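# Slide the red-taped fader knob to the tape mark

## Task

Move the knob of the fader that has red tape next to it until it sits level with the mark drawn on that tape, then release it, without shifting any of the other faders.

## Robot and tools

The robot has two six-joint arms, left_arm and right_arm, each with a two-finger gripper. They are mounted facing each other across a table. Something may occasionally nudge a loose object. Nothing may be pushed or knocked off the table.

Frame. All positions in results use one scene frame, in metres. The origin is the table centre, the table surface is at z = +0.020 and +z is up. left_arm's base is on the +y side, right_arm's on the -y side. The names left and right are not image sides. Each gripper's fingers point along its own +x axis and close along its y axis. The reported end_effector_position is the point between the finger pads, 3 to 4 cm short of the fingertips, and it can be off, more so at long reach.

execute_actions. Its argument actions is a list holding one action, one wait, or nothing.
- An empty list moves nothing and returns the current state.
- An action is {"rows": [...], "steps": n}, with n from 1 to 15 (default 15). Each step lasts 1/30 s. Rows are used one per step, and the last row repeats if rows run out.
- A wait is {"steps": n} with n up to 300. It sends no command and returns once that many steps have passed since the previous result. Time spent thinking counts toward them.
- The optional pictures flag (true/false) decides whether camera images come back.
- A refused call sends nothing to the robot.

Row layout. Every row is a single list of 14 numbers, each between -1 and 1, always covering both arms even if one is idle. The order is:
1. left_arm: waist, shoulder, elbow, wrist pitch, wrist yaw, wrist roll, then gripper opening.
2. right_arm: the same seven.

Joint numbers. The six joint numbers per arm are offsets, not poses. They count from that arm's joint angles in the latest result that lists them. Before any result has shown them, and for later calls in the same reply, they count from where the arm is when the action begins. They never count from the previous row, so sending all zeros drives the arm back to those reference angles. It does not hold still.

Scale for 1.0: 0.9615 rad for waist, shoulder and elbow; 1.713 rad for wrist pitch; 1.767 for wrist yaw; 1.728 for wrist roll.

Joint ranges in radians:
- waist -3.054..3.054
- shoulder 0.000..3.142
- elbow 0.000..2.356
- wrist pitch -1.571..1.571
- wrist yaw -1.571..1.571
- wrist roll -3.142..3.142

A call is refused if a target lies more than 0.010 rad outside a range. True ends may differ by up to 0.010 rad either way. A target beyond the real end is clipped to it, and the result then says "joint sent to its limit". That line may refer to an earlier, still running action. If the line is missing, that does not prove there is more room.

Opening. The seventh number for each arm is an absolute opening, not an offset. +1 is fully open. Empty fingers close at about -0.80, and values down to -1 add nothing more. A full close takes at least about 0.5 s.

Speed. Per step, each joint's target stays within a fixed lead of its measured angle:
- 0.211 rad for waist, shoulder and elbow
- 0.213 for wrist pitch
- 0.267 for wrist yaw
- 0.228 for wrist roll
Also, if the targets would place a gripper more than 70 mm from its measured position, they are pulled back. Large moves therefore take several actions. Friction can leave a joint short of its target, especially at long reach, and tiny moves may not happen at all. Check the joint angles after each move.

Between calls, the arms keep heading for the last row sent. They give up once everything has nearly stopped or a step is HELD. After that, only a new action makes them move on.

Result lines.
- The state line gives each gripper's position, quaternion (wxyz) and velocities in m/s and rad/s.
- Joint positions and Joint velocities give each arm's six joints (rad, rad/s), then the finger-pad gap in metres (0.088 when fully open).
- grip_measured is the actual opening on the command scale. To hold something, command an opening clearly below it; the lower the number, the harder the squeeze. Readings can be off by about 1 mm. Pads manage roughly 34 N, and a fast close can press harder.
- "joint command not followed" means a clearance check altered or blocked some joint targets. The rest of the row still ran.
- HELD marks steps on which the row was not, or not fully, sent.
- Joint torques are the total drive output, offset, scaled and noisy, and are not reliable contact evidence.
- MOTOR HOT appears from 50 °C. At 95 °C an OVER-TEMPERATURE FAULT holds the arm until it cools, and if it does not cool it can lose power and go limp.

Things to avoid.
- Do not let the arms, or their mounts, hit or press each other.
- Contact torque reaching a joint's load limit freezes that arm for 10 s and drops the rest of the call. The limits in N m are: waist 17, shoulder 21.1, elbow 21, wrist pitch 5.55, wrist yaw 5.53, wrist roll 5.19. A held load counts toward them.
- Avoid drops, slips, slams and hard pushes.
- The simulation keeps running while you compose replies.

zoom_image takes camera (cam_head_left, cam_head_right, cam_high, cam_low, cam_left_wrist or cam_right_wrist, all 504x504) and region [x0, y0, x1, y1] in pixels from the top-left corner, at most 504 by 504. It returns a closer look at that camera's latest image.

finished_scene takes scene, the number of the current scene. The goal must still hold at that moment. Replying without any tool call ends everything.

Each tool is called as a command line: name --argument value for each argument, lists and objects as JSON in quotes; but a table of rows of numbers goes row by row, as --pt "numbers of a row", without its own name.

## Session

execute_actions --actions '[]'

Scene clock: 0.00 s of 4000.00 s.
left_arm: end_effector_position=(-0.2999, +0.2095, +0.3631) grip_measured=+0.838 end_effector_quat_wxyz=(+0.359, +0.113, -0.386, -0.842) end_effector_velocity=(-0.002, -0.000, -0.003) end_effector_angular_velocity=(+0.017, +0.007, -0.001) | right_arm: end_effector_position=(-0.0471, -0.1594, +0.4300) grip_measured=+0.851 end_effector_quat_wxyz=(+0.552, +0.023, -0.016, +0.833) end_effector_velocity=(-0.000, -0.001, +0.000) end_effector_angular_velocity=(+0.001, -0.008, +0.004)
Joint positions: left_arm=[-0.245  1.331  0.438  1.025  0.851  0.725  0.08 ] | right_arm=[ 0.007  0.858  0.658  0.258  0.001 -0.001  0.081]
Joint velocities: left_arm=[-0.007  0.002 -0.002 -0.007 -0.007 -0.007 -0.   ] | right_arm=[-0.002 -0.002  0.002 -0.007 -0.007 -0.007 -0.   ]
Joint torques (N m, as the arm reports them, + toward a larger angle): no reading
Heat: left arm: hottest shoulder 27 °C (+0.0 °C/min); right arm: hottest wrist roll 27 °C (+0.0 °C/min).

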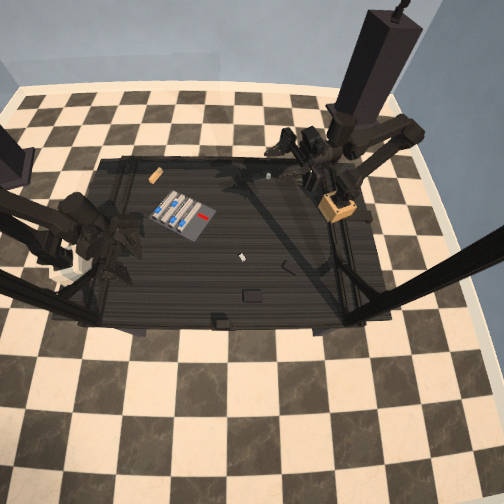

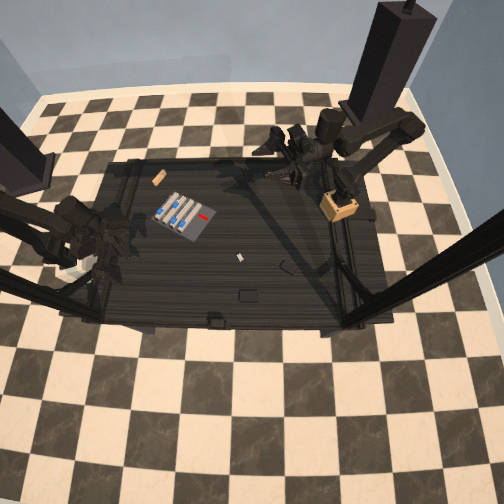

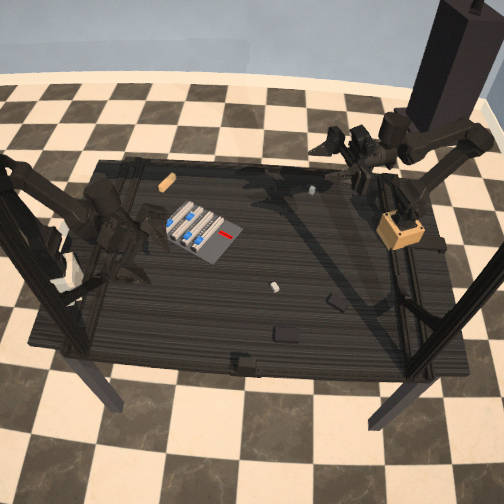

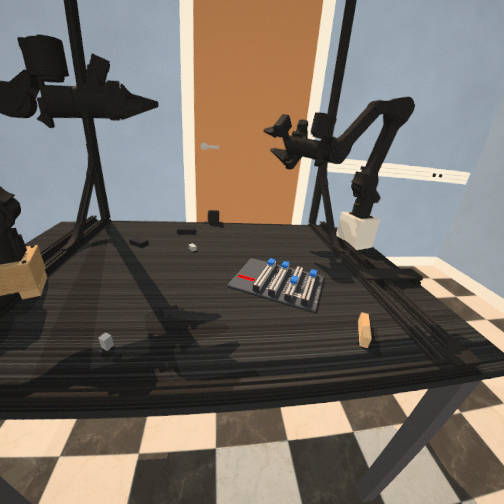

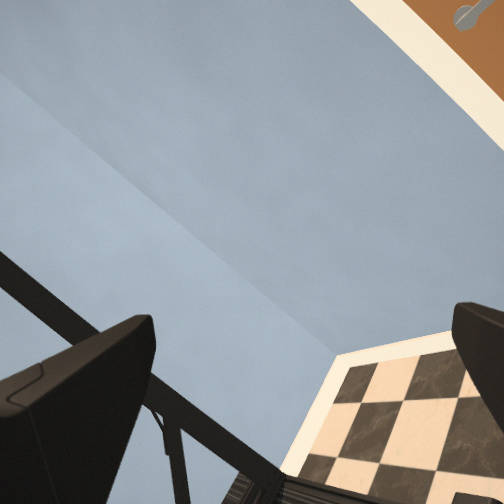

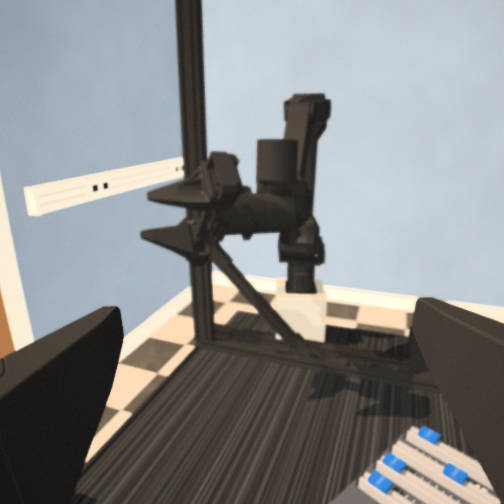

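zoom_image --camera "cam_high" --region '[140, 170, 270, 280]'

zoom_image --camera "cam_low" --region '[215, 240, 345, 330]'

Region (140, 170, 270, 280) of cam_high's 504x504 image, scaled by 3.877, with more detail than that image has; it fills the top 426 rows of this view, and the rest is white.

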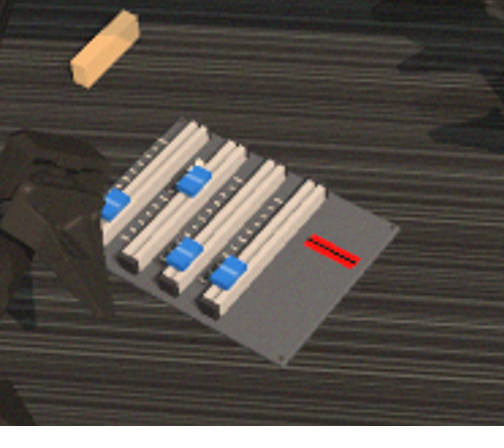

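Region (215, 240, 345, 330) of cam_low's 504x504 image, scaled by 3.877, with more detail than that image has; it fills the top 349 rows of this view, and the rest is white.

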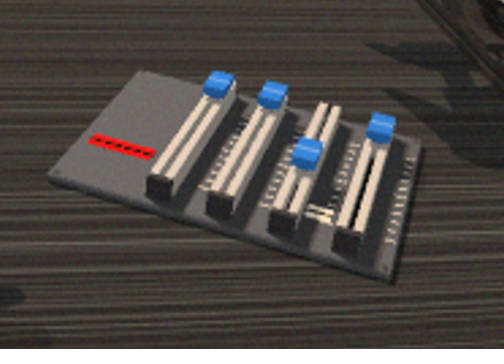

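execute_actions --actions '[{"rows":[[0.3,0.35,0.66,-0.7,-0.48,-0.42,0.5,0,0,0,0,0,0,0.85]],"steps":15}]' --pictures false

execute_actions --actions '[{"steps":30}]' --pictures false

Scene clock: 44.37 s of 4000.00 s.
left_arm: end_effector_position=(-0.0697, +0.0834, +0.3261) grip_measured=+0.504 end_effector_quat_wxyz=(+0.758, +0.119, +0.085, -0.635) end_effector_velocity=(+0.322, -0.063, +0.154) end_effector_angular_velocity=(+0.338, +0.885, +1.791) | right_arm: end_effector_position=(-0.0471, -0.1594, +0.4300) grip_measured=+0.850 end_effector_quat_wxyz=(+0.552, +0.023, -0.016, +0.833) end_effector_velocity=(-0.000, -0.001, +0.000) end_effector_angular_velocity=(+0.001, -0.008, +0.004)
Joint positions: left_arm=[0.033 1.65  0.942 0.42  0.139 0.116 0.064] | right_arm=[ 0.007  0.858  0.658  0.258  0.001 -0.001  0.081]
Joint velocities: left_arm=[ 0.178  0.12   1.263 -1.59  -1.341 -1.165 -0.002] | right_arm=[-0.002 -0.002  0.002 -0.007 -0.007 -0.007 -0.   ]
Joint torques (N m, as the arm reports them, + toward a larger angle): left_arm=[-0.38 -6.61  6.62  1.68  0.   -0.12] | right_arm=[-0.05 -1.87  6.36  1.81 -0.01 -0.01]
Heat: left arm: hottest elbow 31 °C (+5.4 °C/min); right arm: hottest elbow 30 °C (+4.1 °C/min).
Steps of this call (steps 1 to 90: nothing new was sent; then 40.87 s passed at rest; steps 91 to 105: all 15 steps of this action). Readings (joint positions):
91: left_arm=[-0.234 1.345 0.451 1.003 0.833 0.699] | right_arm=[0.007 0.858 0.658 0.258 0.001 -0.001]
92: left_arm=[-0.211 1.365 0.474 0.973 0.796 0.668] | right_arm=[0.007 0.858 0.658 0.258 0.001 -0.001]
94: left_arm=[-0.155 1.420 0.527 0.913 0.719 0.607] | right_arm=[0.007 0.858 0.658 0.258 0.001 -0.001]
98: left_arm=[-0.059 1.530 0.639 0.782 0.559 0.471] | right_arm=[0.007 0.858 0.658 0.258 0.001 -0.001]
105: the state above

Scene clock: 45.37 s of 4000.00 s.
left_arm: end_effector_position=(-0.0598, +0.1281, +0.2575) grip_measured=+0.500 end_effector_quat_wxyz=(+0.754, +0.219, +0.310, -0.537) end_effector_velocity=(+0.004, +0.002, +0.001) end_effector_angular_velocity=(+0.006, -0.009, +0.023) | right_arm: end_effector_position=(-0.0471, -0.1594, +0.4300) grip_measured=+0.850 end_effector_quat_wxyz=(+0.552, +0.023, -0.016, +0.833) end_effector_velocity=(-0.001, +0.001, -0.007) end_effector_angular_velocity=(-0.022, -0.018, +0.004)
Joint positions: left_arm=[ 0.042  1.661  1.056 -0.173  0.007  0.002  0.064] | right_arm=[ 0.007  0.858  0.658  0.258  0.001 -0.001  0.081]
Joint velocities: left_arm=[ 0.002 -0.002  0.002 -0.007 -0.022 -0.007  0.   ] | right_arm=[-0.002  0.002 -0.002 -0.022 -0.007 -0.007 -0.   ]
Joint torques (N m, as the arm reports them, + toward a larger angle): left_arm=[ 0.16 -6.38  6.99  1.43 -0.1  -0.1 ] | right_arm=[-0.03 -1.86  6.38  1.81  0.   -0.01]
Heat: left arm: hottest elbow 31 °C (+5.3 °C/min); right arm: hottest elbow 30 °C (+4.0 °C/min).
Steps of this call (steps 1 to 30: the robot went on to your last target). Readings (joint positions):
1: left_arm=[0.038 1.651 0.978 0.370 0.104 0.087] | right_arm=[0.007 0.858 0.658 0.258 0.001 -0.001]
2: left_arm=[0.041 1.651 1.005 0.319 0.078 0.065] | right_arm=[0.007 0.858 0.658 0.258 0.001 -0.001]
4: left_arm=[0.042 1.651 1.041 0.217 0.047 0.037] | right_arm=[0.007 0.858 0.658 0.258 0.001 -0.001]
8: left_arm=[0.042 1.653 1.053 -0.008 0.019 0.013] | right_arm=[0.007 0.858 0.658 0.258 0.001 -0.001]
30: the state above

execute_actions --actions '[{"rows":[[0.05,0.05,0.17,-0.15,0,0,0.5,0,0,0,0,0,0,0.85],[0.08,0.1,0.25,-0.25,0,0,0.5,0,0,0,0,0,0,0.85],[0.1,0.1,0.35,-0.35,0,0,0.5,0,0,0,0,0,0,0.85],[0.1,0.15,0.4,-0.4,0,0,0.5,0,0,0,0,0,0,0.85],[0.12,0.15,0.5,-0.5,0,0,0.5,0,0,0,0,0,0,0.85],[0.14,0.2,0.6,-0.59,0,0,0.5,0,0,0,0,0,0,0.85],[0.16,0.24,0.68,-0.59,0,0,0.5,0,0,0,0,0,0,0.85],[0.18,0.28,0.68,-0.59,0,0,0.5,0,0,0,0,0,0,0.85],[0.2,0.32,0.68,-0.59,0,0,0.5,0,0,0,0,0,0,0.85],[0.2,0.36,0.68,-0.59,0,0,0.5,0,0,0,0,0,0,0.85],[0.2,0.4,0.68,-0.59,0,0,0.5,0,0,0,0,0,0,0.85],[0.206,0.443,0.68,-0.595,0,0,0.5,0,0,0,0,0,0,0.85]],"steps":15}]' --pictures false

execute_actions --actions '[{"steps":20}]'

Scene clock: 57.27 s of 4000.00 s.
left_arm: end_effector_position=(+0.0177, +0.1618, +0.2335) grip_measured=+0.500 end_effector_quat_wxyz=(+0.680, +0.306, +0.540, -0.391) end_effector_velocity=(-0.143, +0.300, -0.304) end_effector_angular_velocity=(+1.898, +1.114, +0.060) | right_arm: end_effector_position=(-0.0471, -0.1594, +0.4300) grip_measured=+0.850 end_effector_quat_wxyz=(+0.552, +0.023, -0.016, +0.833) end_effector_velocity=(-0.000, -0.000, -0.004) end_effector_angular_velocity=(-0.008, -0.012, +0.004)
Joint positions: left_arm=[ 0.236  2.026  1.67  -0.982  0.006  0.002  0.063] | right_arm=[ 0.007  0.858  0.658  0.258  0.001 -0.001  0.081]
Joint velocities: left_arm=[ 0.066  0.632  0.154 -1.722 -0.007  0.007  0.   ] | right_arm=[-0.002 -0.002 -0.007 -0.007 -0.007 -0.007 -0.   ]
Joint torques (N m, as the arm reports them, + toward a larger angle): left_arm=[-0.32 -8.43  6.56  0.38  0.03  0.01] | right_arm=[-0.04 -1.83  6.38  1.81  0.   -0.01]
Heat: left arm: hottest elbow 33 °C (+6.3 °C/min); right arm: hottest elbow 30 °C (+3.1 °C/min).
Steps of this call (steps 1 to 15: the robot went on to your last target; steps 16 to 90: nothing new was sent; then 8.40 s passed at rest; steps 91 to 105: all 15 steps of this action). Readings (joint positions):
91: left_arm=[0.045 1.668 1.082 -0.232 0.006 0.002] | right_arm=[0.007 0.858 0.658 0.258 0.001 -0.001]
92: left_arm=[0.055 1.685 1.124 -0.294 0.006 0.002] | right_arm=[0.007 0.858 0.658 0.258 0.001 -0.001]
94: left_arm=[0.088 1.728 1.224 -0.396 0.006 0.002] | right_arm=[0.007 0.858 0.658 0.258 0.001 -0.001]
98: left_arm=[0.159 1.820 1.434 -0.611 0.006 0.002] | right_arm=[0.007 0.858 0.658 0.258 0.001 -0.001]
105: the state above

Scene clock: 57.93 s of 4000.00 s.
left_arm: end_effector_position=(-0.0019, +0.1959, +0.2139) grip_measured=+0.500 end_effector_quat_wxyz=(+0.612, +0.349, +0.617, -0.352) end_effector_velocity=(-0.001, +0.002, +0.000) end_effector_angular_velocity=(+0.003, +0.010, +0.010) | right_arm: end_effector_position=(-0.0471, -0.1594, +0.4300) grip_measured=+0.850 end_effector_quat_wxyz=(+0.552, +0.023, -0.016, +0.833) end_effector_velocity=(+0.003, +0.001, -0.002) end_effector_angular_velocity=(-0.004, -0.009, -0.015)
Joint positions: left_arm=[ 0.237  2.081  1.696 -1.19   0.007  0.002  0.063] | right_arm=[ 0.007  0.858  0.658  0.258  0.001 -0.001  0.081]
Joint velocities: left_arm=[ 0.002 -0.002 -0.002 -0.007  0.007 -0.007 -0.   ] | right_arm=[-0.007 -0.002 -0.002 -0.007  0.007 -0.007  0.   ]
Joint torques (N m, as the arm reports them, + toward a larger angle): left_arm=[ 0.25 -8.29  5.89  0.02  0.02  0.01] | right_arm=[-0.05 -1.84  6.37  1.81 -0.01  0.  ]
Heat: left arm: hottest elbow 33 °C (+6.2 °C/min); right arm: hottest elbow 30 °C (+3.1 °C/min).
Steps of this call (steps 1 to 20: the robot went on to your last target). Readings (joint positions):
1: left_arm=[0.237 2.044 1.673 -1.038 0.007 0.002] | right_arm=[0.007 0.858 0.658 0.258 0.001 -0.001]
2: left_arm=[0.237 2.059 1.673 -1.083 0.007 0.002] | right_arm=[0.007 0.858 0.658 0.258 0.001 -0.001]
4: left_arm=[0.237 2.077 1.674 -1.130 0.007 0.002] | right_arm=[0.007 0.858 0.658 0.258 0.001 -0.001]
8: left_arm=[0.237 2.081 1.689 -1.172 0.007 0.002] | right_arm=[0.007 0.858 0.658 0.258 0.001 -0.001]
20: the state above

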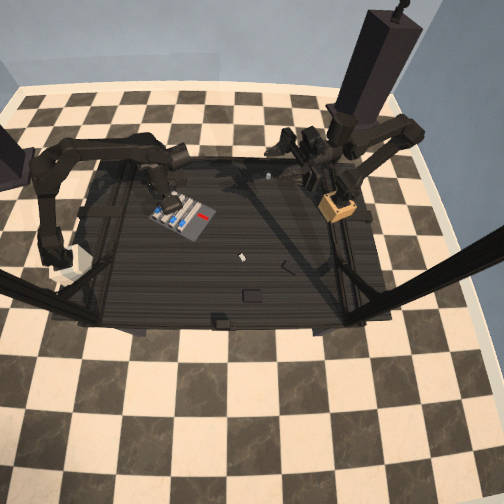

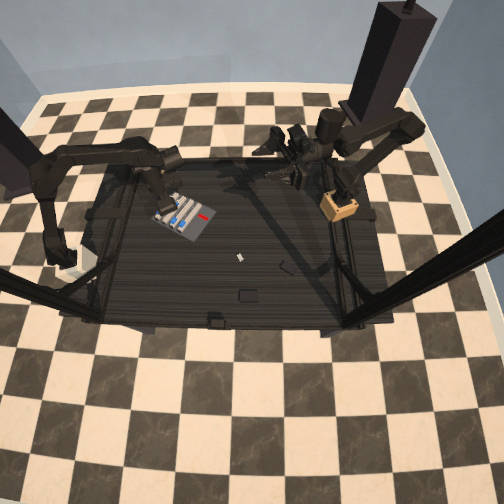

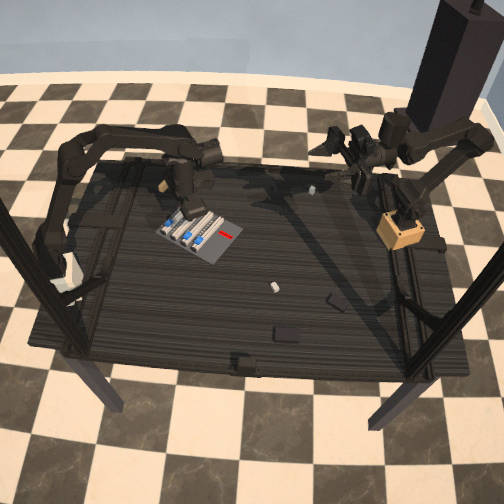

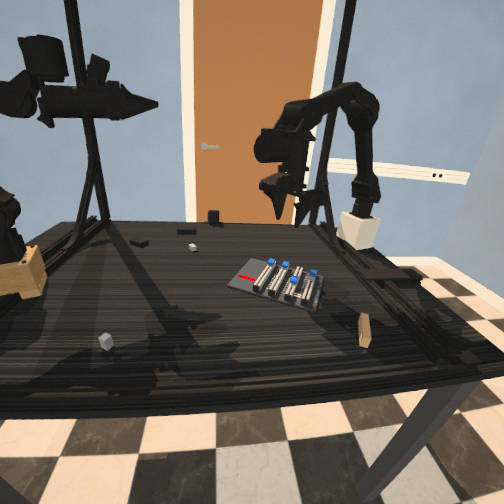

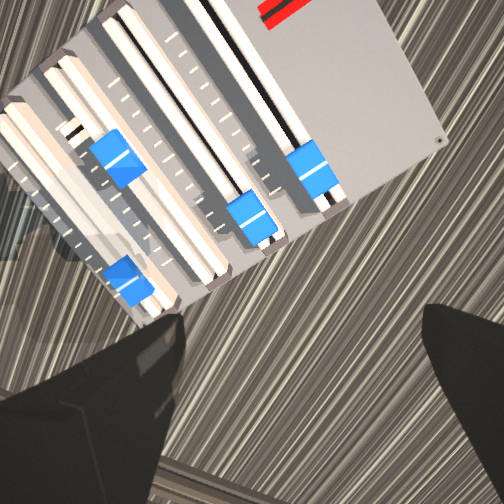

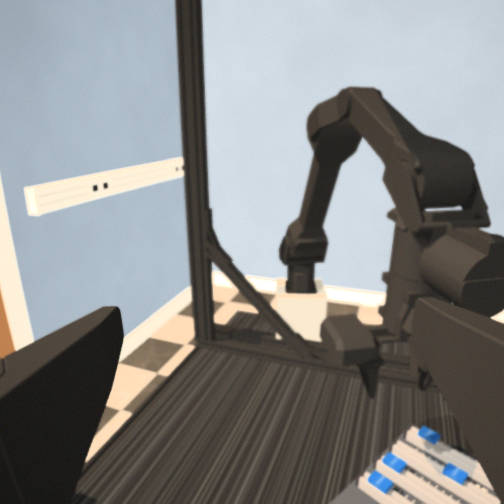

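execute_actions --actions '[{"rows":[[-0.005,0.003,-0.03,0.02,0,-0.03,0.3,0,0,0,0,0,0,0.85],[-0.01,0.006,-0.06,0.04,0,-0.06,0.1,0,0,0,0,0,0,0.85],[-0.015,0.01,-0.1,0.06,0,-0.1,-0.1,0,0,0,0,0,0,0.85],[-0.02,0.014,-0.14,0.09,0,-0.14,-0.3,0,0,0,0,0,0,0.85],[-0.025,0.018,-0.18,0.11,0,-0.18,-0.5,0,0,0,0,0,0,0.85],[-0.03,0.022,-0.22,0.14,0,-0.22,-0.6,0,0,0,0,0,0,0.85],[-0.035,0.026,-0.26,0.165,0,-0.26,-0.7,0,0,0,0,0,0,0.85],[-0.04,0.03,-0.29,0.185,0,-0.3,-0.8,0,0,0,0,0,0,0.85],[-0.042,0.033,-0.314,0.197,0,-0.325,-0.82,0,0,0,0,0,0,0.85]],"steps":15}]' --pictures false

execute_actions --actions '[{"steps":15}]'

Scene clock: 78.73 s of 4000.00 s.
left_arm: end_effector_position=(-0.0228, +0.2031, +0.1346) grip_measured=-0.774 end_effector_quat_wxyz=(+0.679, +0.189, +0.683, -0.191) end_effector_velocity=(+0.004, -0.012, -0.016) end_effector_angular_velocity=(-0.085, -0.039, +0.283) | right_arm: end_effector_position=(-0.0471, -0.1594, +0.4299) grip_measured=+0.850 end_effector_quat_wxyz=(+0.552, +0.023, -0.016, +0.833) end_effector_velocity=(-0.000, -0.000, -0.002) end_effector_angular_velocity=(-0.004, -0.010, +0.004)
Joint positions: left_arm=[ 0.2    2.108  1.409 -0.872  0.007 -0.528  0.001] | right_arm=[ 0.007  0.858  0.657  0.258  0.001 -0.001  0.081]
Joint velocities: left_arm=[-0.002 -0.002 -0.076  0.168  0.007 -0.286 -0.021] | right_arm=[-0.002 -0.002 -0.002 -0.007 -0.007 -0.007 -0.   ]
Joint torques (N m, as the arm reports them, + toward a larger angle): left_arm=[-0.15 -8.34  3.65  0.43 -0.01 -0.07] | right_arm=[-0.04 -1.82  6.36  1.81 -0.01 -0.01]
Heat: left arm: hottest shoulder 34 °C (+5.0 °C/min); right arm: hottest elbow 31 °C (+3.0 °C/min).
Steps of this call (steps 1 to 15: the robot went on to your last target; steps 16 to 90: nothing new was sent; then 17.30 s passed at rest; steps 91 to 105: all 15 steps of this action). Readings (joint positions):
91: left_arm=[0.238 2.081 1.696 -1.186 0.007 -0.008] | right_arm=[0.007 0.858 0.657 0.258 0.001 -0.001]
92: left_arm=[0.237 2.081 1.688 -1.169 0.007 -0.030] | right_arm=[0.007 0.858 0.657 0.258 0.001 -0.001]
94: left_arm=[0.235 2.081 1.655 -1.117 0.007 -0.109] | right_arm=[0.007 0.858 0.657 0.258 0.001 -0.001]
98: left_arm=[0.218 2.085 1.526 -0.980 0.007 -0.331] | right_arm=[0.007 0.858 0.657 0.258 0.001 -0.001]
105: the state above

Scene clock: 79.23 s of 4000.00 s.
left_arm: end_effector_position=(-0.0217, +0.2011, +0.1336) grip_measured=-0.794 end_effector_quat_wxyz=(+0.685, +0.176, +0.682, -0.185) end_effector_velocity=(-0.004, +0.000, +0.000) end_effector_angular_velocity=(+0.003, +0.010, +0.015) | right_arm: end_effector_position=(-0.0471, -0.1594, +0.4299) grip_measured=+0.850 end_effector_quat_wxyz=(+0.552, +0.023, -0.016, +0.833) end_effector_velocity=(-0.002, -0.001, +0.000) end_effector_angular_velocity=(+0.001, -0.008, +0.009)
Joint positions: left_arm=[ 0.2    2.108  1.404 -0.855  0.007 -0.556  0.   ] | right_arm=[ 0.007  0.858  0.657  0.258  0.001 -0.001  0.081]
Joint velocities: left_arm=[-0.007 -0.002 -0.002 -0.007  0.007 -0.022 -0.   ] | right_arm=[ 0.002 -0.002  0.002 -0.007 -0.007 -0.007 -0.   ]
Joint torques (N m, as the arm reports them, + toward a larger angle): left_arm=[-0.21 -8.3   3.14  0.29 -0.01 -0.12] | right_arm=[-0.04 -1.85  6.37  1.81  0.   -0.01]
Heat: left arm: hottest shoulder 34 °C (+5.1 °C/min); right arm: hottest elbow 31 °C (+3.0 °C/min).
Steps of this call (steps 1 to 15: the robot went on to your last target). Readings (joint positions):
1: left_arm=[0.200 2.108 1.408 -0.867 0.007 -0.535] | right_arm=[0.007 0.858 0.657 0.258 0.001 -0.001]
2: left_arm=[0.200 2.108 1.408 -0.863 0.007 -0.540] | right_arm=[0.007 0.858 0.657 0.258 0.001 -0.001]
4: left_arm=[0.200 2.108 1.408 -0.859 0.007 -0.547] | right_arm=[0.007 0.858 0.657 0.258 0.001 -0.001]
8: left_arm=[0.200 2.108 1.404 -0.856 0.007 -0.553] | right_arm=[0.007 0.858 0.657 0.258 0.001 -0.001]
15: the state above

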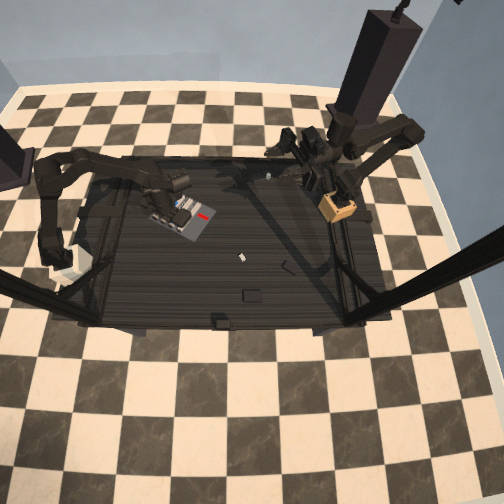

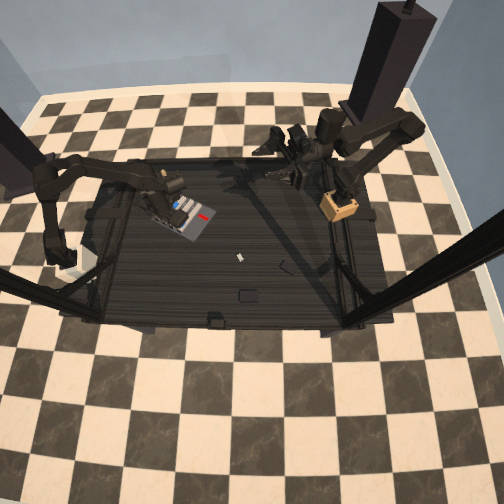

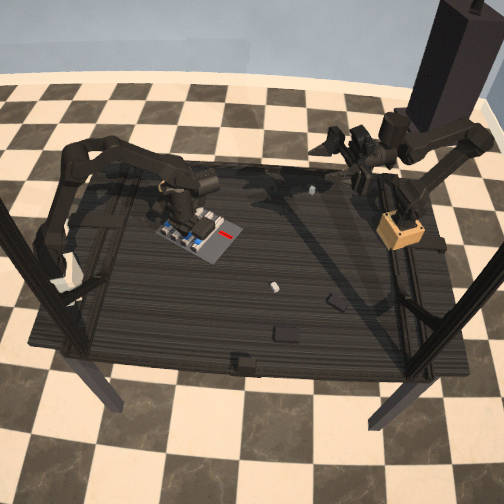

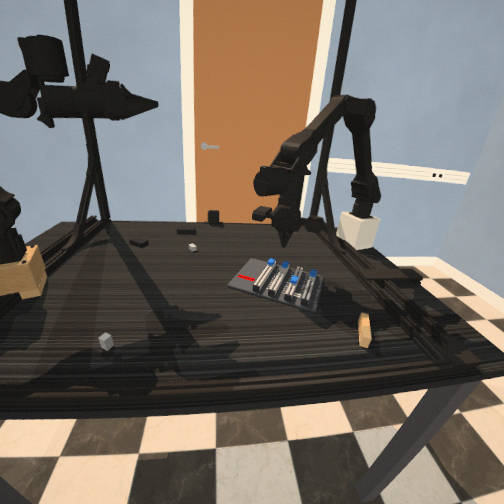

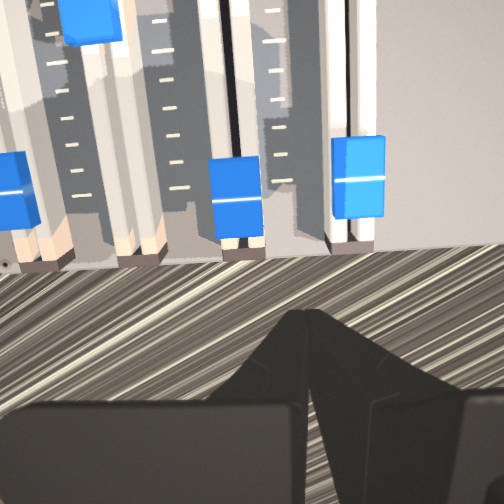

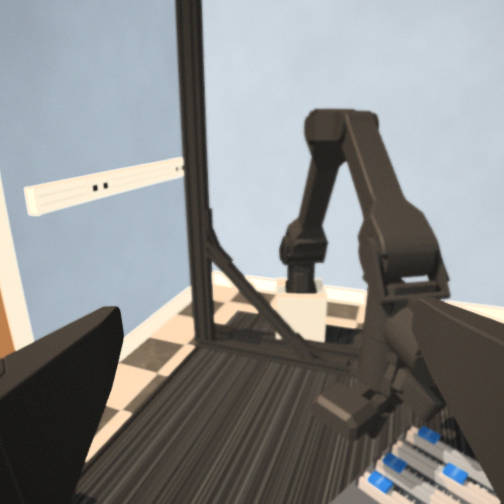

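execute_actions --actions '[{"rows":[[-0.015,0.01,0,0.005,0,-0.01,-0.82,0,0,0,0,0,0,0.85],[-0.03,0.02,-0.01,0.01,0,-0.02,-0.82,0,0,0,0,0,0,0.85],[-0.045,0.03,-0.015,0.02,0,-0.03,-0.82,0,0,0,0,0,0,0.85],[-0.06,0.045,-0.02,0.03,0,-0.04,-0.82,0,0,0,0,0,0,0.85],[-0.07,0.06,-0.03,0.04,0,-0.05,-0.82,0,0,0,0,0,0,0.85],[-0.07,0.07,-0.04,0.05,0,-0.05,-0.82,0,0,0,0,0,0,0.85],[-0.07,0.079,-0.044,0.056,0,-0.05,-0.82,0,0,0,0,0,0,0.85]],"steps":15}]' --pictures false

execute_actions --actions '[{"steps":10}]'

Scene clock: 94.07 s of 4000.00 s.
left_arm: end_effector_position=(-0.0447, +0.1902, +0.1020) grip_measured=-0.794 end_effector_quat_wxyz=(+0.683, +0.174, +0.687, -0.177) end_effector_velocity=(+0.008, -0.012, +0.000) end_effector_angular_velocity=(-0.051, -0.048, +0.020) | right_arm: end_effector_position=(-0.0471, -0.1594, +0.4299) grip_measured=+0.850 end_effector_quat_wxyz=(+0.552, +0.023, -0.016, +0.833) end_effector_velocity=(+0.003, +0.001, -0.002) end_effector_angular_velocity=(-0.010, +0.004, -0.014)
Joint positions: left_arm=[ 0.134  2.174  1.368 -0.764  0.007 -0.637  0.   ] | right_arm=[ 0.007  0.858  0.657  0.258  0.001 -0.001  0.081]
Joint velocities: left_arm=[-0.002 -0.002 -0.002  0.066 -0.022 -0.022  0.   ] | right_arm=[-0.007 -0.002 -0.002 -0.007  0.007  0.007 -0.   ]
Joint torques (N m, as the arm reports them, + toward a larger angle): left_arm=[ 0.01 -7.77  3.33  0.29 -0.01 -0.11] | right_arm=[-0.05 -1.84  6.39  1.81  0.   -0.01]
Heat: left arm: hottest shoulder 35 °C (+5.1 °C/min); right arm: hottest wrist pitch 32 °C (+3.0 °C/min).
Steps of this call (steps 1 to 15: the robot went on to your last target; steps 16 to 90: nothing new was sent; then 11.33 s passed at rest; steps 91 to 105: all 15 steps of this action). Readings (joint positions):
91: left_arm=[0.200 2.109 1.404 -0.853 0.007 -0.560] | right_arm=[0.007 0.858 0.657 0.258 0.001 -0.001]
92: left_arm=[0.197 2.109 1.404 -0.850 0.007 -0.566] | right_arm=[0.007 0.858 0.657 0.258 0.001 -0.001]
94: left_arm=[0.184 2.113 1.403 -0.833 0.007 -0.588] | right_arm=[0.007 0.858 0.657 0.258 0.001 -0.001]
98: left_arm=[0.144 2.144 1.389 -0.785 0.007 -0.623] | right_arm=[0.007 0.858 0.657 0.258 0.001 -0.001]
105: the state above

Scene clock: 94.40 s of 4000.00 s.
left_arm: end_effector_position=(-0.0444, +0.1896, +0.1018) grip_measured=-0.794 end_effector_quat_wxyz=(+0.684, +0.172, +0.686, -0.178) end_effector_velocity=(-0.003, +0.003, -0.001) end_effector_angular_velocity=(+0.008, +0.012, +0.005) | right_arm: end_effector_position=(-0.0471, -0.1594, +0.4299) grip_measured=+0.850 end_effector_quat_wxyz=(+0.552, +0.023, -0.016, +0.833) end_effector_velocity=(-0.000, -0.000, -0.002) end_effector_angular_velocity=(-0.004, -0.010, +0.004)
Joint positions: left_arm=[ 0.134  2.174  1.367 -0.76   0.007 -0.638  0.   ] | right_arm=[ 0.007  0.858  0.657  0.258  0.001 -0.001  0.081]
Joint velocities: left_arm=[-0.002 -0.002 -0.007 -0.007  0.007 -0.007  0.   ] | right_arm=[-0.002 -0.002 -0.002 -0.007 -0.007 -0.007  0.   ]
Joint torques (N m, as the arm reports them, + toward a larger angle): left_arm=[-0.03 -7.69  3.32  0.25 -0.02 -0.1 ] | right_arm=[-0.04 -1.86  6.38  1.82 -0.01 -0.01]
Heat: left arm: hottest shoulder 35 °C (+5.1 °C/min); right arm: hottest wrist pitch 32 °C (+3.0 °C/min).
Steps of this call (steps 1 to 10: the robot went on to your last target). Readings (joint positions):
1: left_arm=[0.134 2.174 1.368 -0.762 0.007 -0.637] | right_arm=[0.007 0.858 0.657 0.258 0.001 -0.001]
2: left_arm=[0.134 2.174 1.367 -0.761 0.007 -0.638] | right_arm=[0.007 0.858 0.657 0.258 0.001 -0.001]
4: left_arm=[0.134 2.174 1.367 -0.761 0.007 -0.638] | right_arm=[0.007 0.858 0.657 0.258 0.001 -0.001]
8: left_arm=[0.134 2.174 1.367 -0.760 0.007 -0.638] | right_arm=[0.007 0.858 0.657 0.258 0.001 -0.001]
10: the state above

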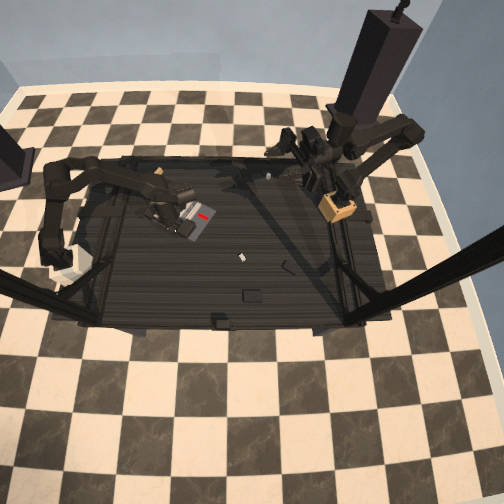

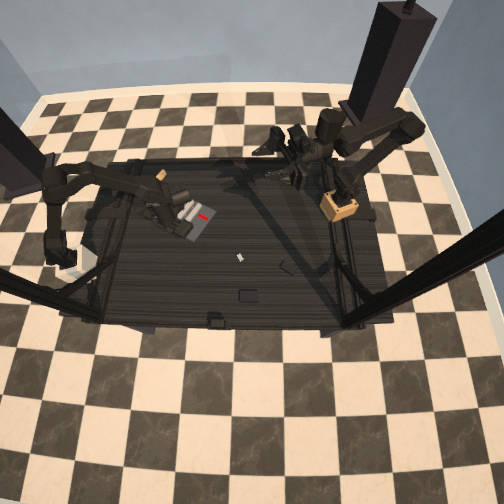

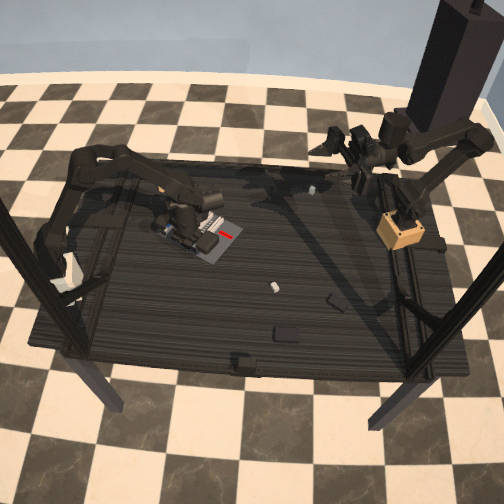

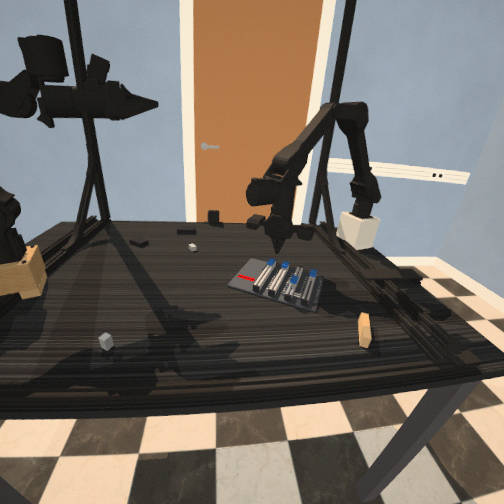

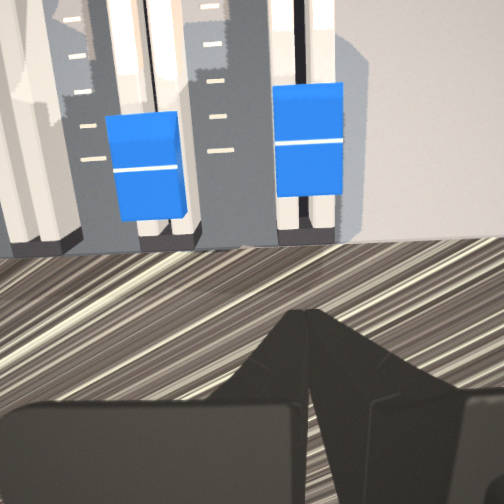

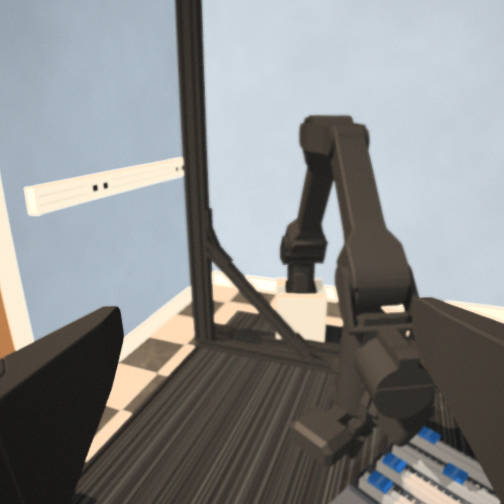

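execute_actions --actions '[{"rows":[[0.005,0.015,0.01,0.003,0,0,-0.82,0,0,0,0,0,0,0.85],[0.01,0.03,0.02,0.006,0,0.004,-0.82,0,0,0,0,0,0,0.85],[0.015,0.045,0.03,0.009,0,0.008,-0.82,0,0,0,0,0,0,0.85],[0.02,0.06,0.04,0.012,0,0.012,-0.82,0,0,0,0,0,0,0.85],[0.024,0.075,0.05,0.015,0,0.012,-0.82,0,0,0,0,0,0,0.85],[0.024,0.089,0.058,0.017,0,0.012,-0.82,0,0,0,0,0,0,0.85]],"steps":15}]' --pictures false

execute_actions --actions '[{"steps":10}]'

zoom_image --camera "cam_low" --region '[230, 220, 330, 300]'

Scene clock: 115.53 s of 4000.00 s.
left_arm: end_effector_position=(-0.0332, +0.1846, +0.0841) grip_measured=-0.794 end_effector_quat_wxyz=(+0.683, +0.172, +0.688, -0.175) end_effector_velocity=(-0.000, -0.003, +0.001) end_effector_angular_velocity=(-0.008, -0.012, -0.000) | right_arm: end_effector_position=(-0.0471, -0.1594, +0.4299) grip_measured=+0.850 end_effector_quat_wxyz=(+0.552, +0.023, -0.016, +0.833) end_effector_velocity=(-0.002, -0.001, -0.002) end_effector_angular_velocity=(-0.004, -0.010, +0.009)
Joint positions: left_arm=[ 0.154  2.245  1.407 -0.735  0.007 -0.622  0.   ] | right_arm=[ 0.007  0.858  0.657  0.258  0.001 -0.001  0.081]
Joint velocities: left_arm=[-0.007 -0.002  0.002  0.007 -0.007 -0.007  0.   ] | right_arm=[ 0.002 -0.002 -0.002 -0.007 -0.007 -0.007 -0.   ]
Joint torques (N m, as the arm reports them, + toward a larger angle): left_arm=[ 0.27 -7.55  5.18  0.42 -0.02  0.08] | right_arm=[-0.02 -1.86  6.37  1.81  0.   -0.01]
Heat: left arm: hottest shoulder 36 °C (+4.1 °C/min); right arm: hottest wrist pitch 32 °C (+2.0 °C/min).
Steps of this call (steps 1 to 15: the robot went on to your last target; steps 16 to 90: nothing new was sent; then 17.63 s passed at rest; steps 91 to 105: all 15 steps of this action). Readings (joint positions):
91: left_arm=[0.134 2.174 1.367 -0.760 0.007 -0.639] | right_arm=[0.007 0.858 0.657 0.258 0.001 -0.001]
92: left_arm=[0.134 2.176 1.367 -0.758 0.007 -0.639] | right_arm=[0.007 0.858 0.657 0.258 0.001 -0.001]
94: left_arm=[0.137 2.187 1.375 -0.752 0.007 -0.634] | right_arm=[0.007 0.858 0.657 0.258 0.001 -0.001]
98: left_arm=[0.150 2.227 1.401 -0.737 0.007 -0.625] | right_arm=[0.007 0.858 0.657 0.258 0.001 -0.001]
105: the state above

Scene clock: 115.87 s of 4000.00 s.
left_arm: end_effector_position=(-0.0332, +0.1846, +0.0839) grip_measured=-0.794 end_effector_quat_wxyz=(+0.683, +0.173, +0.688, -0.175) end_effector_velocity=(-0.003, +0.002, +0.001) end_effector_angular_velocity=(+0.019, +0.001, -0.000) | right_arm: end_effector_position=(-0.0471, -0.1594, +0.4299) grip_measured=+0.850 end_effector_quat_wxyz=(+0.552, +0.023, -0.016, +0.833) end_effector_velocity=(-0.000, -0.001, -0.001) end_effector_angular_velocity=(+0.005, -0.006, +0.004)
Joint positions: left_arm=[ 0.154  2.245  1.407 -0.735  0.007 -0.622  0.   ] | right_arm=[ 0.007  0.858  0.657  0.258  0.001 -0.001  0.081]
Joint velocities: left_arm=[-0.007 -0.002  0.002 -0.022 -0.007 -0.007 -0.   ] | right_arm=[-0.002 -0.002 -0.007  0.007 -0.007 -0.007 -0.   ]
Joint torques (N m, as the arm reports them, + toward a larger angle): left_arm=[ 0.28 -7.53  5.35  0.46 -0.03  0.12] | right_arm=[-0.06 -1.85  6.4   1.81  0.    0.  ]
Heat: left arm: hottest shoulder 36 °C (+4.0 °C/min); right arm: hottest wrist pitch 32 °C (+2.0 °C/min).
Steps of this call (steps 1 to 10: the robot went on to your last target). Readings (joint positions):
1: left_arm=[0.154 2.245 1.407 -0.735 0.007 -0.622] | right_arm=[0.007 0.858 0.657 0.258 0.001 -0.001]
2: left_arm=[0.154 2.245 1.407 -0.735 0.007 -0.622] | right_arm=[0.007 0.858 0.657 0.258 0.001 -0.001]
4: left_arm=[0.154 2.245 1.407 -0.735 0.007 -0.622] | right_arm=[0.007 0.858 0.657 0.258 0.001 -0.001]
8: left_arm=[0.154 2.245 1.407 -0.735 0.007 -0.622] | right_arm=[0.007 0.858 0.657 0.258 0.001 -0.001]
10: the state above

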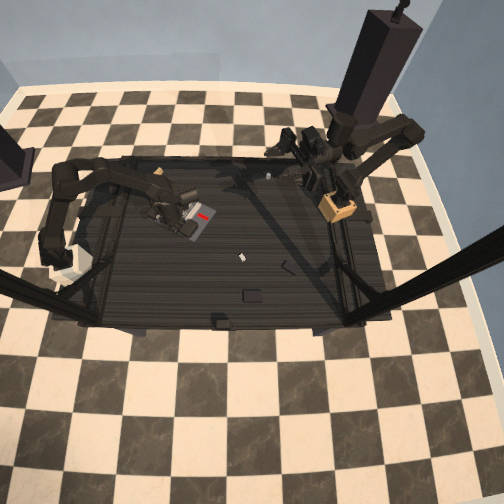

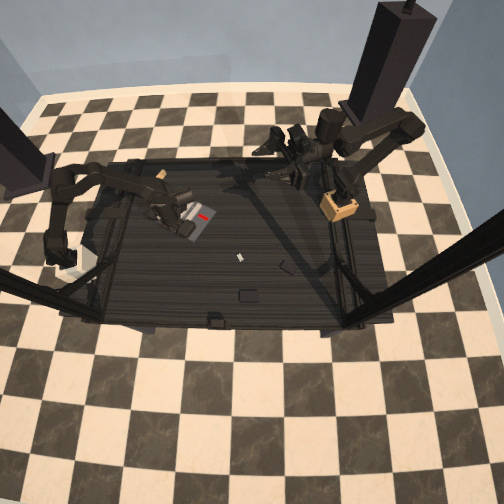

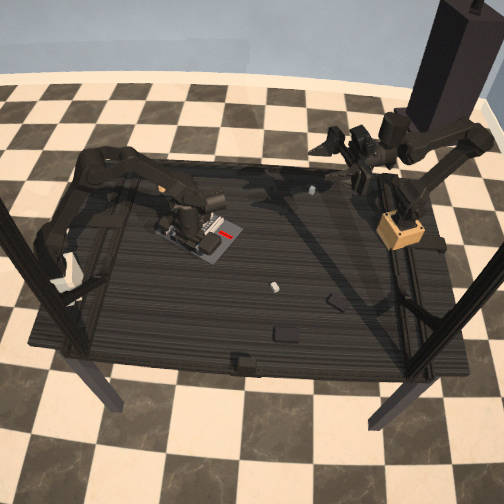

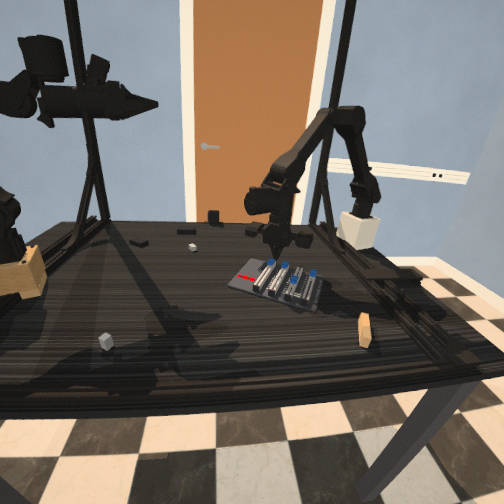

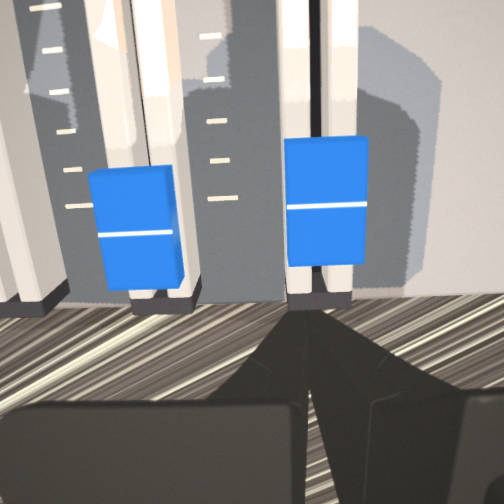

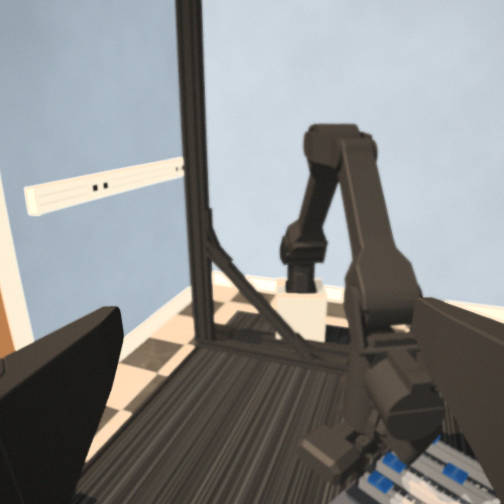

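Region (230, 220, 330, 300) of cam_low's 504x504 image, scaled by 5.040, with more detail than that image has; it fills the top 403 rows of this view, and the rest is white.

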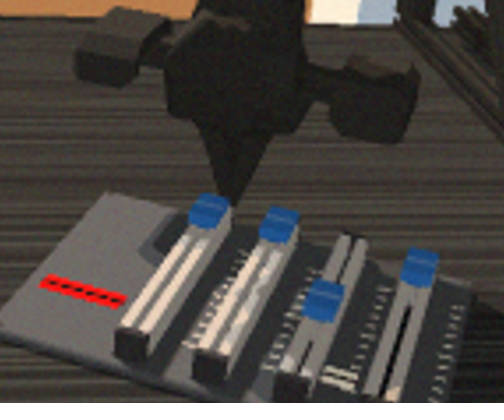

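execute_actions --actions '[{"rows":[[0,0.005,0.025,-0.003,0,0,-0.82,0,0,0,0,0,0,0.85],[0,0.01,0.035,-0.006,0,0,-0.82,0,0,0,0,0,0,0.85],[0.003,0.015,0.043,-0.009,0,0,-0.82,0,0,0,0,0,0,0.85],[0.005,0.02,0.051,-0.012,0,0,-0.82,0,0,0,0,0,0,0.85],[0.007,0.025,0.059,-0.014,0,0,-0.82,0,0,0,0,0,0,0.85],[0.009,0.03,0.067,-0.016,0,0,-0.82,0,0,0,0,0,0,0.85],[0.011,0.035,0.075,-0.018,0,0,-0.82,0,0,0,0,0,0,0.85],[0.013,0.04,0.083,-0.021,0,0,-0.82,0,0,0,0,0,0,0.85],[0.015,0.045,0.09,-0.023,0,0,-0.82,0,0,0,0,0,0,0.85],[0.015,0.051,0.096,-0.025,0,0.007,-0.82,0,0,0,0,0,0,0.85]],"steps":15}]' --pictures false

execute_actions --actions '[{"steps":10}]'

Scene clock: 130.47 s of 4000.00 s.
left_arm: end_effector_position=(-0.0323, +0.1823, +0.0854) grip_measured=-0.794 end_effector_quat_wxyz=(+0.673, +0.181, +0.697, -0.168) end_effector_velocity=(+0.003, +0.004, +0.000) end_effector_angular_velocity=(+0.027, +0.005, -0.000) | right_arm: end_effector_position=(-0.0471, -0.1594, +0.4299) grip_measured=+0.850 end_effector_quat_wxyz=(+0.552, +0.023, -0.016, +0.833) end_effector_velocity=(-0.000, -0.000, -0.002) end_effector_angular_velocity=(-0.004, -0.010, +0.004)
Joint positions: left_arm=[ 0.156  2.274  1.464 -0.798  0.013 -0.616  0.   ] | right_arm=[ 0.007  0.858  0.657  0.258  0.001 -0.001  0.081]
Joint velocities: left_arm=[ 0.007  0.012  0.022 -0.037 -0.007  0.007 -0.   ] | right_arm=[-0.002 -0.002 -0.002 -0.007 -0.007 -0.007 -0.   ]
Joint torques (N m, as the arm reports them, + toward a larger angle): left_arm=[ 1.1  -7.4   6.79  2.01 -0.23  0.16] | right_arm=[-0.04 -1.85  6.35  1.8  -0.01 -0.01]
Heat: left arm: hottest shoulder 37 °C (+4.0 °C/min); right arm: hottest wrist pitch 33 °C (+2.0 °C/min).
Steps of this call (steps 1 to 15: the robot went on to your last target; steps 16 to 90: nothing new was sent; then 11.10 s passed at rest; steps 91 to 105: all 15 steps of this action). Readings (joint positions):
91: left_arm=[0.154 2.245 1.408 -0.736 0.007 -0.621] | right_arm=[0.007 0.858 0.657 0.258 0.001 -0.001]
92: left_arm=[0.154 2.246 1.411 -0.739 0.007 -0.621] | right_arm=[0.007 0.858 0.657 0.258 0.001 -0.001]
94: left_arm=[0.154 2.249 1.419 -0.749 0.009 -0.621] | right_arm=[0.007 0.858 0.657 0.258 0.001 -0.001]
98: left_arm=[0.154 2.260 1.441 -0.773 0.010 -0.621] | right_arm=[0.007 0.858 0.657 0.258 0.001 -0.001]
105: the state above

Scene clock: 130.80 s of 4000.00 s.
left_arm: end_effector_position=(-0.0323, +0.1822, +0.0853) grip_measured=-0.794 end_effector_quat_wxyz=(+0.672, +0.182, +0.697, -0.168) end_effector_velocity=(-0.003, +0.001, +0.000) end_effector_angular_velocity=(+0.004, +0.009, +0.020) | right_arm: end_effector_position=(-0.0471, -0.1594, +0.4299) grip_measured=+0.850 end_effector_quat_wxyz=(+0.552, +0.023, -0.016, +0.833) end_effector_velocity=(-0.000, -0.000, -0.002) end_effector_angular_velocity=(-0.004, -0.010, +0.004)
Joint positions: left_arm=[ 0.156  2.276  1.467 -0.801  0.014 -0.614  0.   ] | right_arm=[ 0.007  0.858  0.657  0.258  0.001 -0.001  0.081]
Joint velocities: left_arm=[-0.002 -0.002 -0.002 -0.007  0.007 -0.022 -0.001] | right_arm=[-0.002 -0.002 -0.002 -0.007 -0.007 -0.007 -0.   ]
Joint torques (N m, as the arm reports them, + toward a larger angle): left_arm=[ 1.1  -7.27  6.74  2.06 -0.24  0.16] | right_arm=[-0.03 -1.84  6.36  1.81  0.   -0.01]
Heat: left arm: hottest shoulder 37 °C (+4.0 °C/min); right arm: hottest wrist pitch 33 °C (+2.0 °C/min).
Steps of this call (steps 1 to 10: the robot went on to your last target). Readings (joint positions):
1: left_arm=[0.156 2.274 1.465 -0.798 0.013 -0.616] | right_arm=[0.007 0.858 0.657 0.258 0.001 -0.001]
2: left_arm=[0.156 2.275 1.466 -0.799 0.013 -0.616] | right_arm=[0.007 0.858 0.657 0.258 0.001 -0.001]
4: left_arm=[0.156 2.275 1.467 -0.800 0.014 -0.615] | right_arm=[0.007 0.858 0.657 0.258 0.001 -0.001]
8: left_arm=[0.156 2.276 1.467 -0.801 0.014 -0.615] | right_arm=[0.007 0.858 0.657 0.258 0.001 -0.001]
10: the state above

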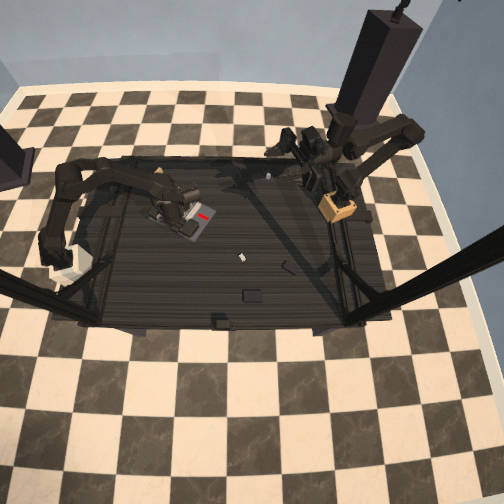

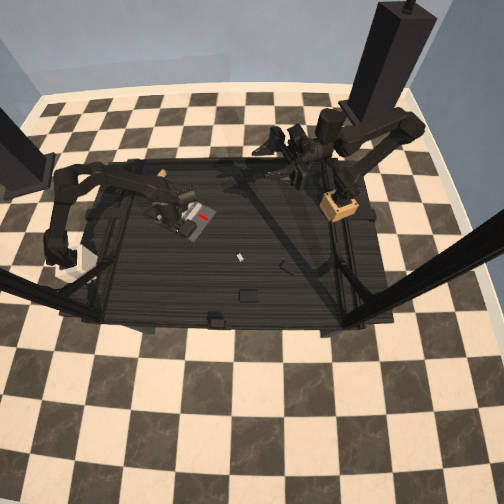

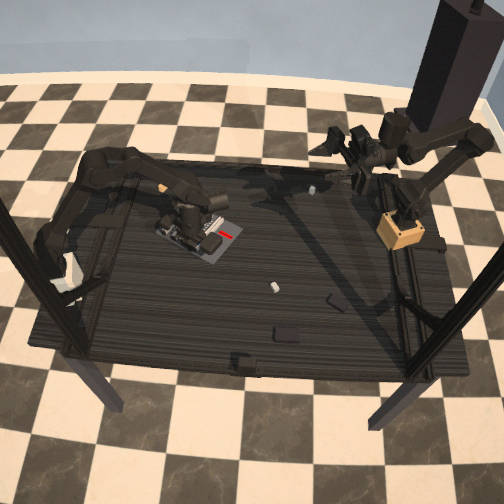

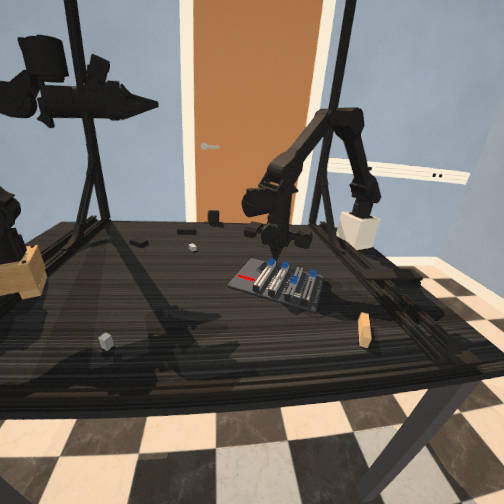

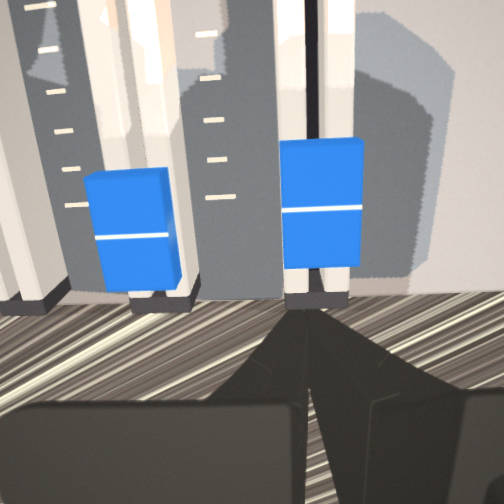

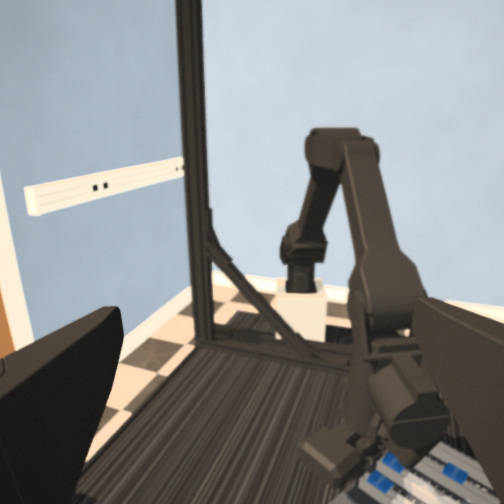

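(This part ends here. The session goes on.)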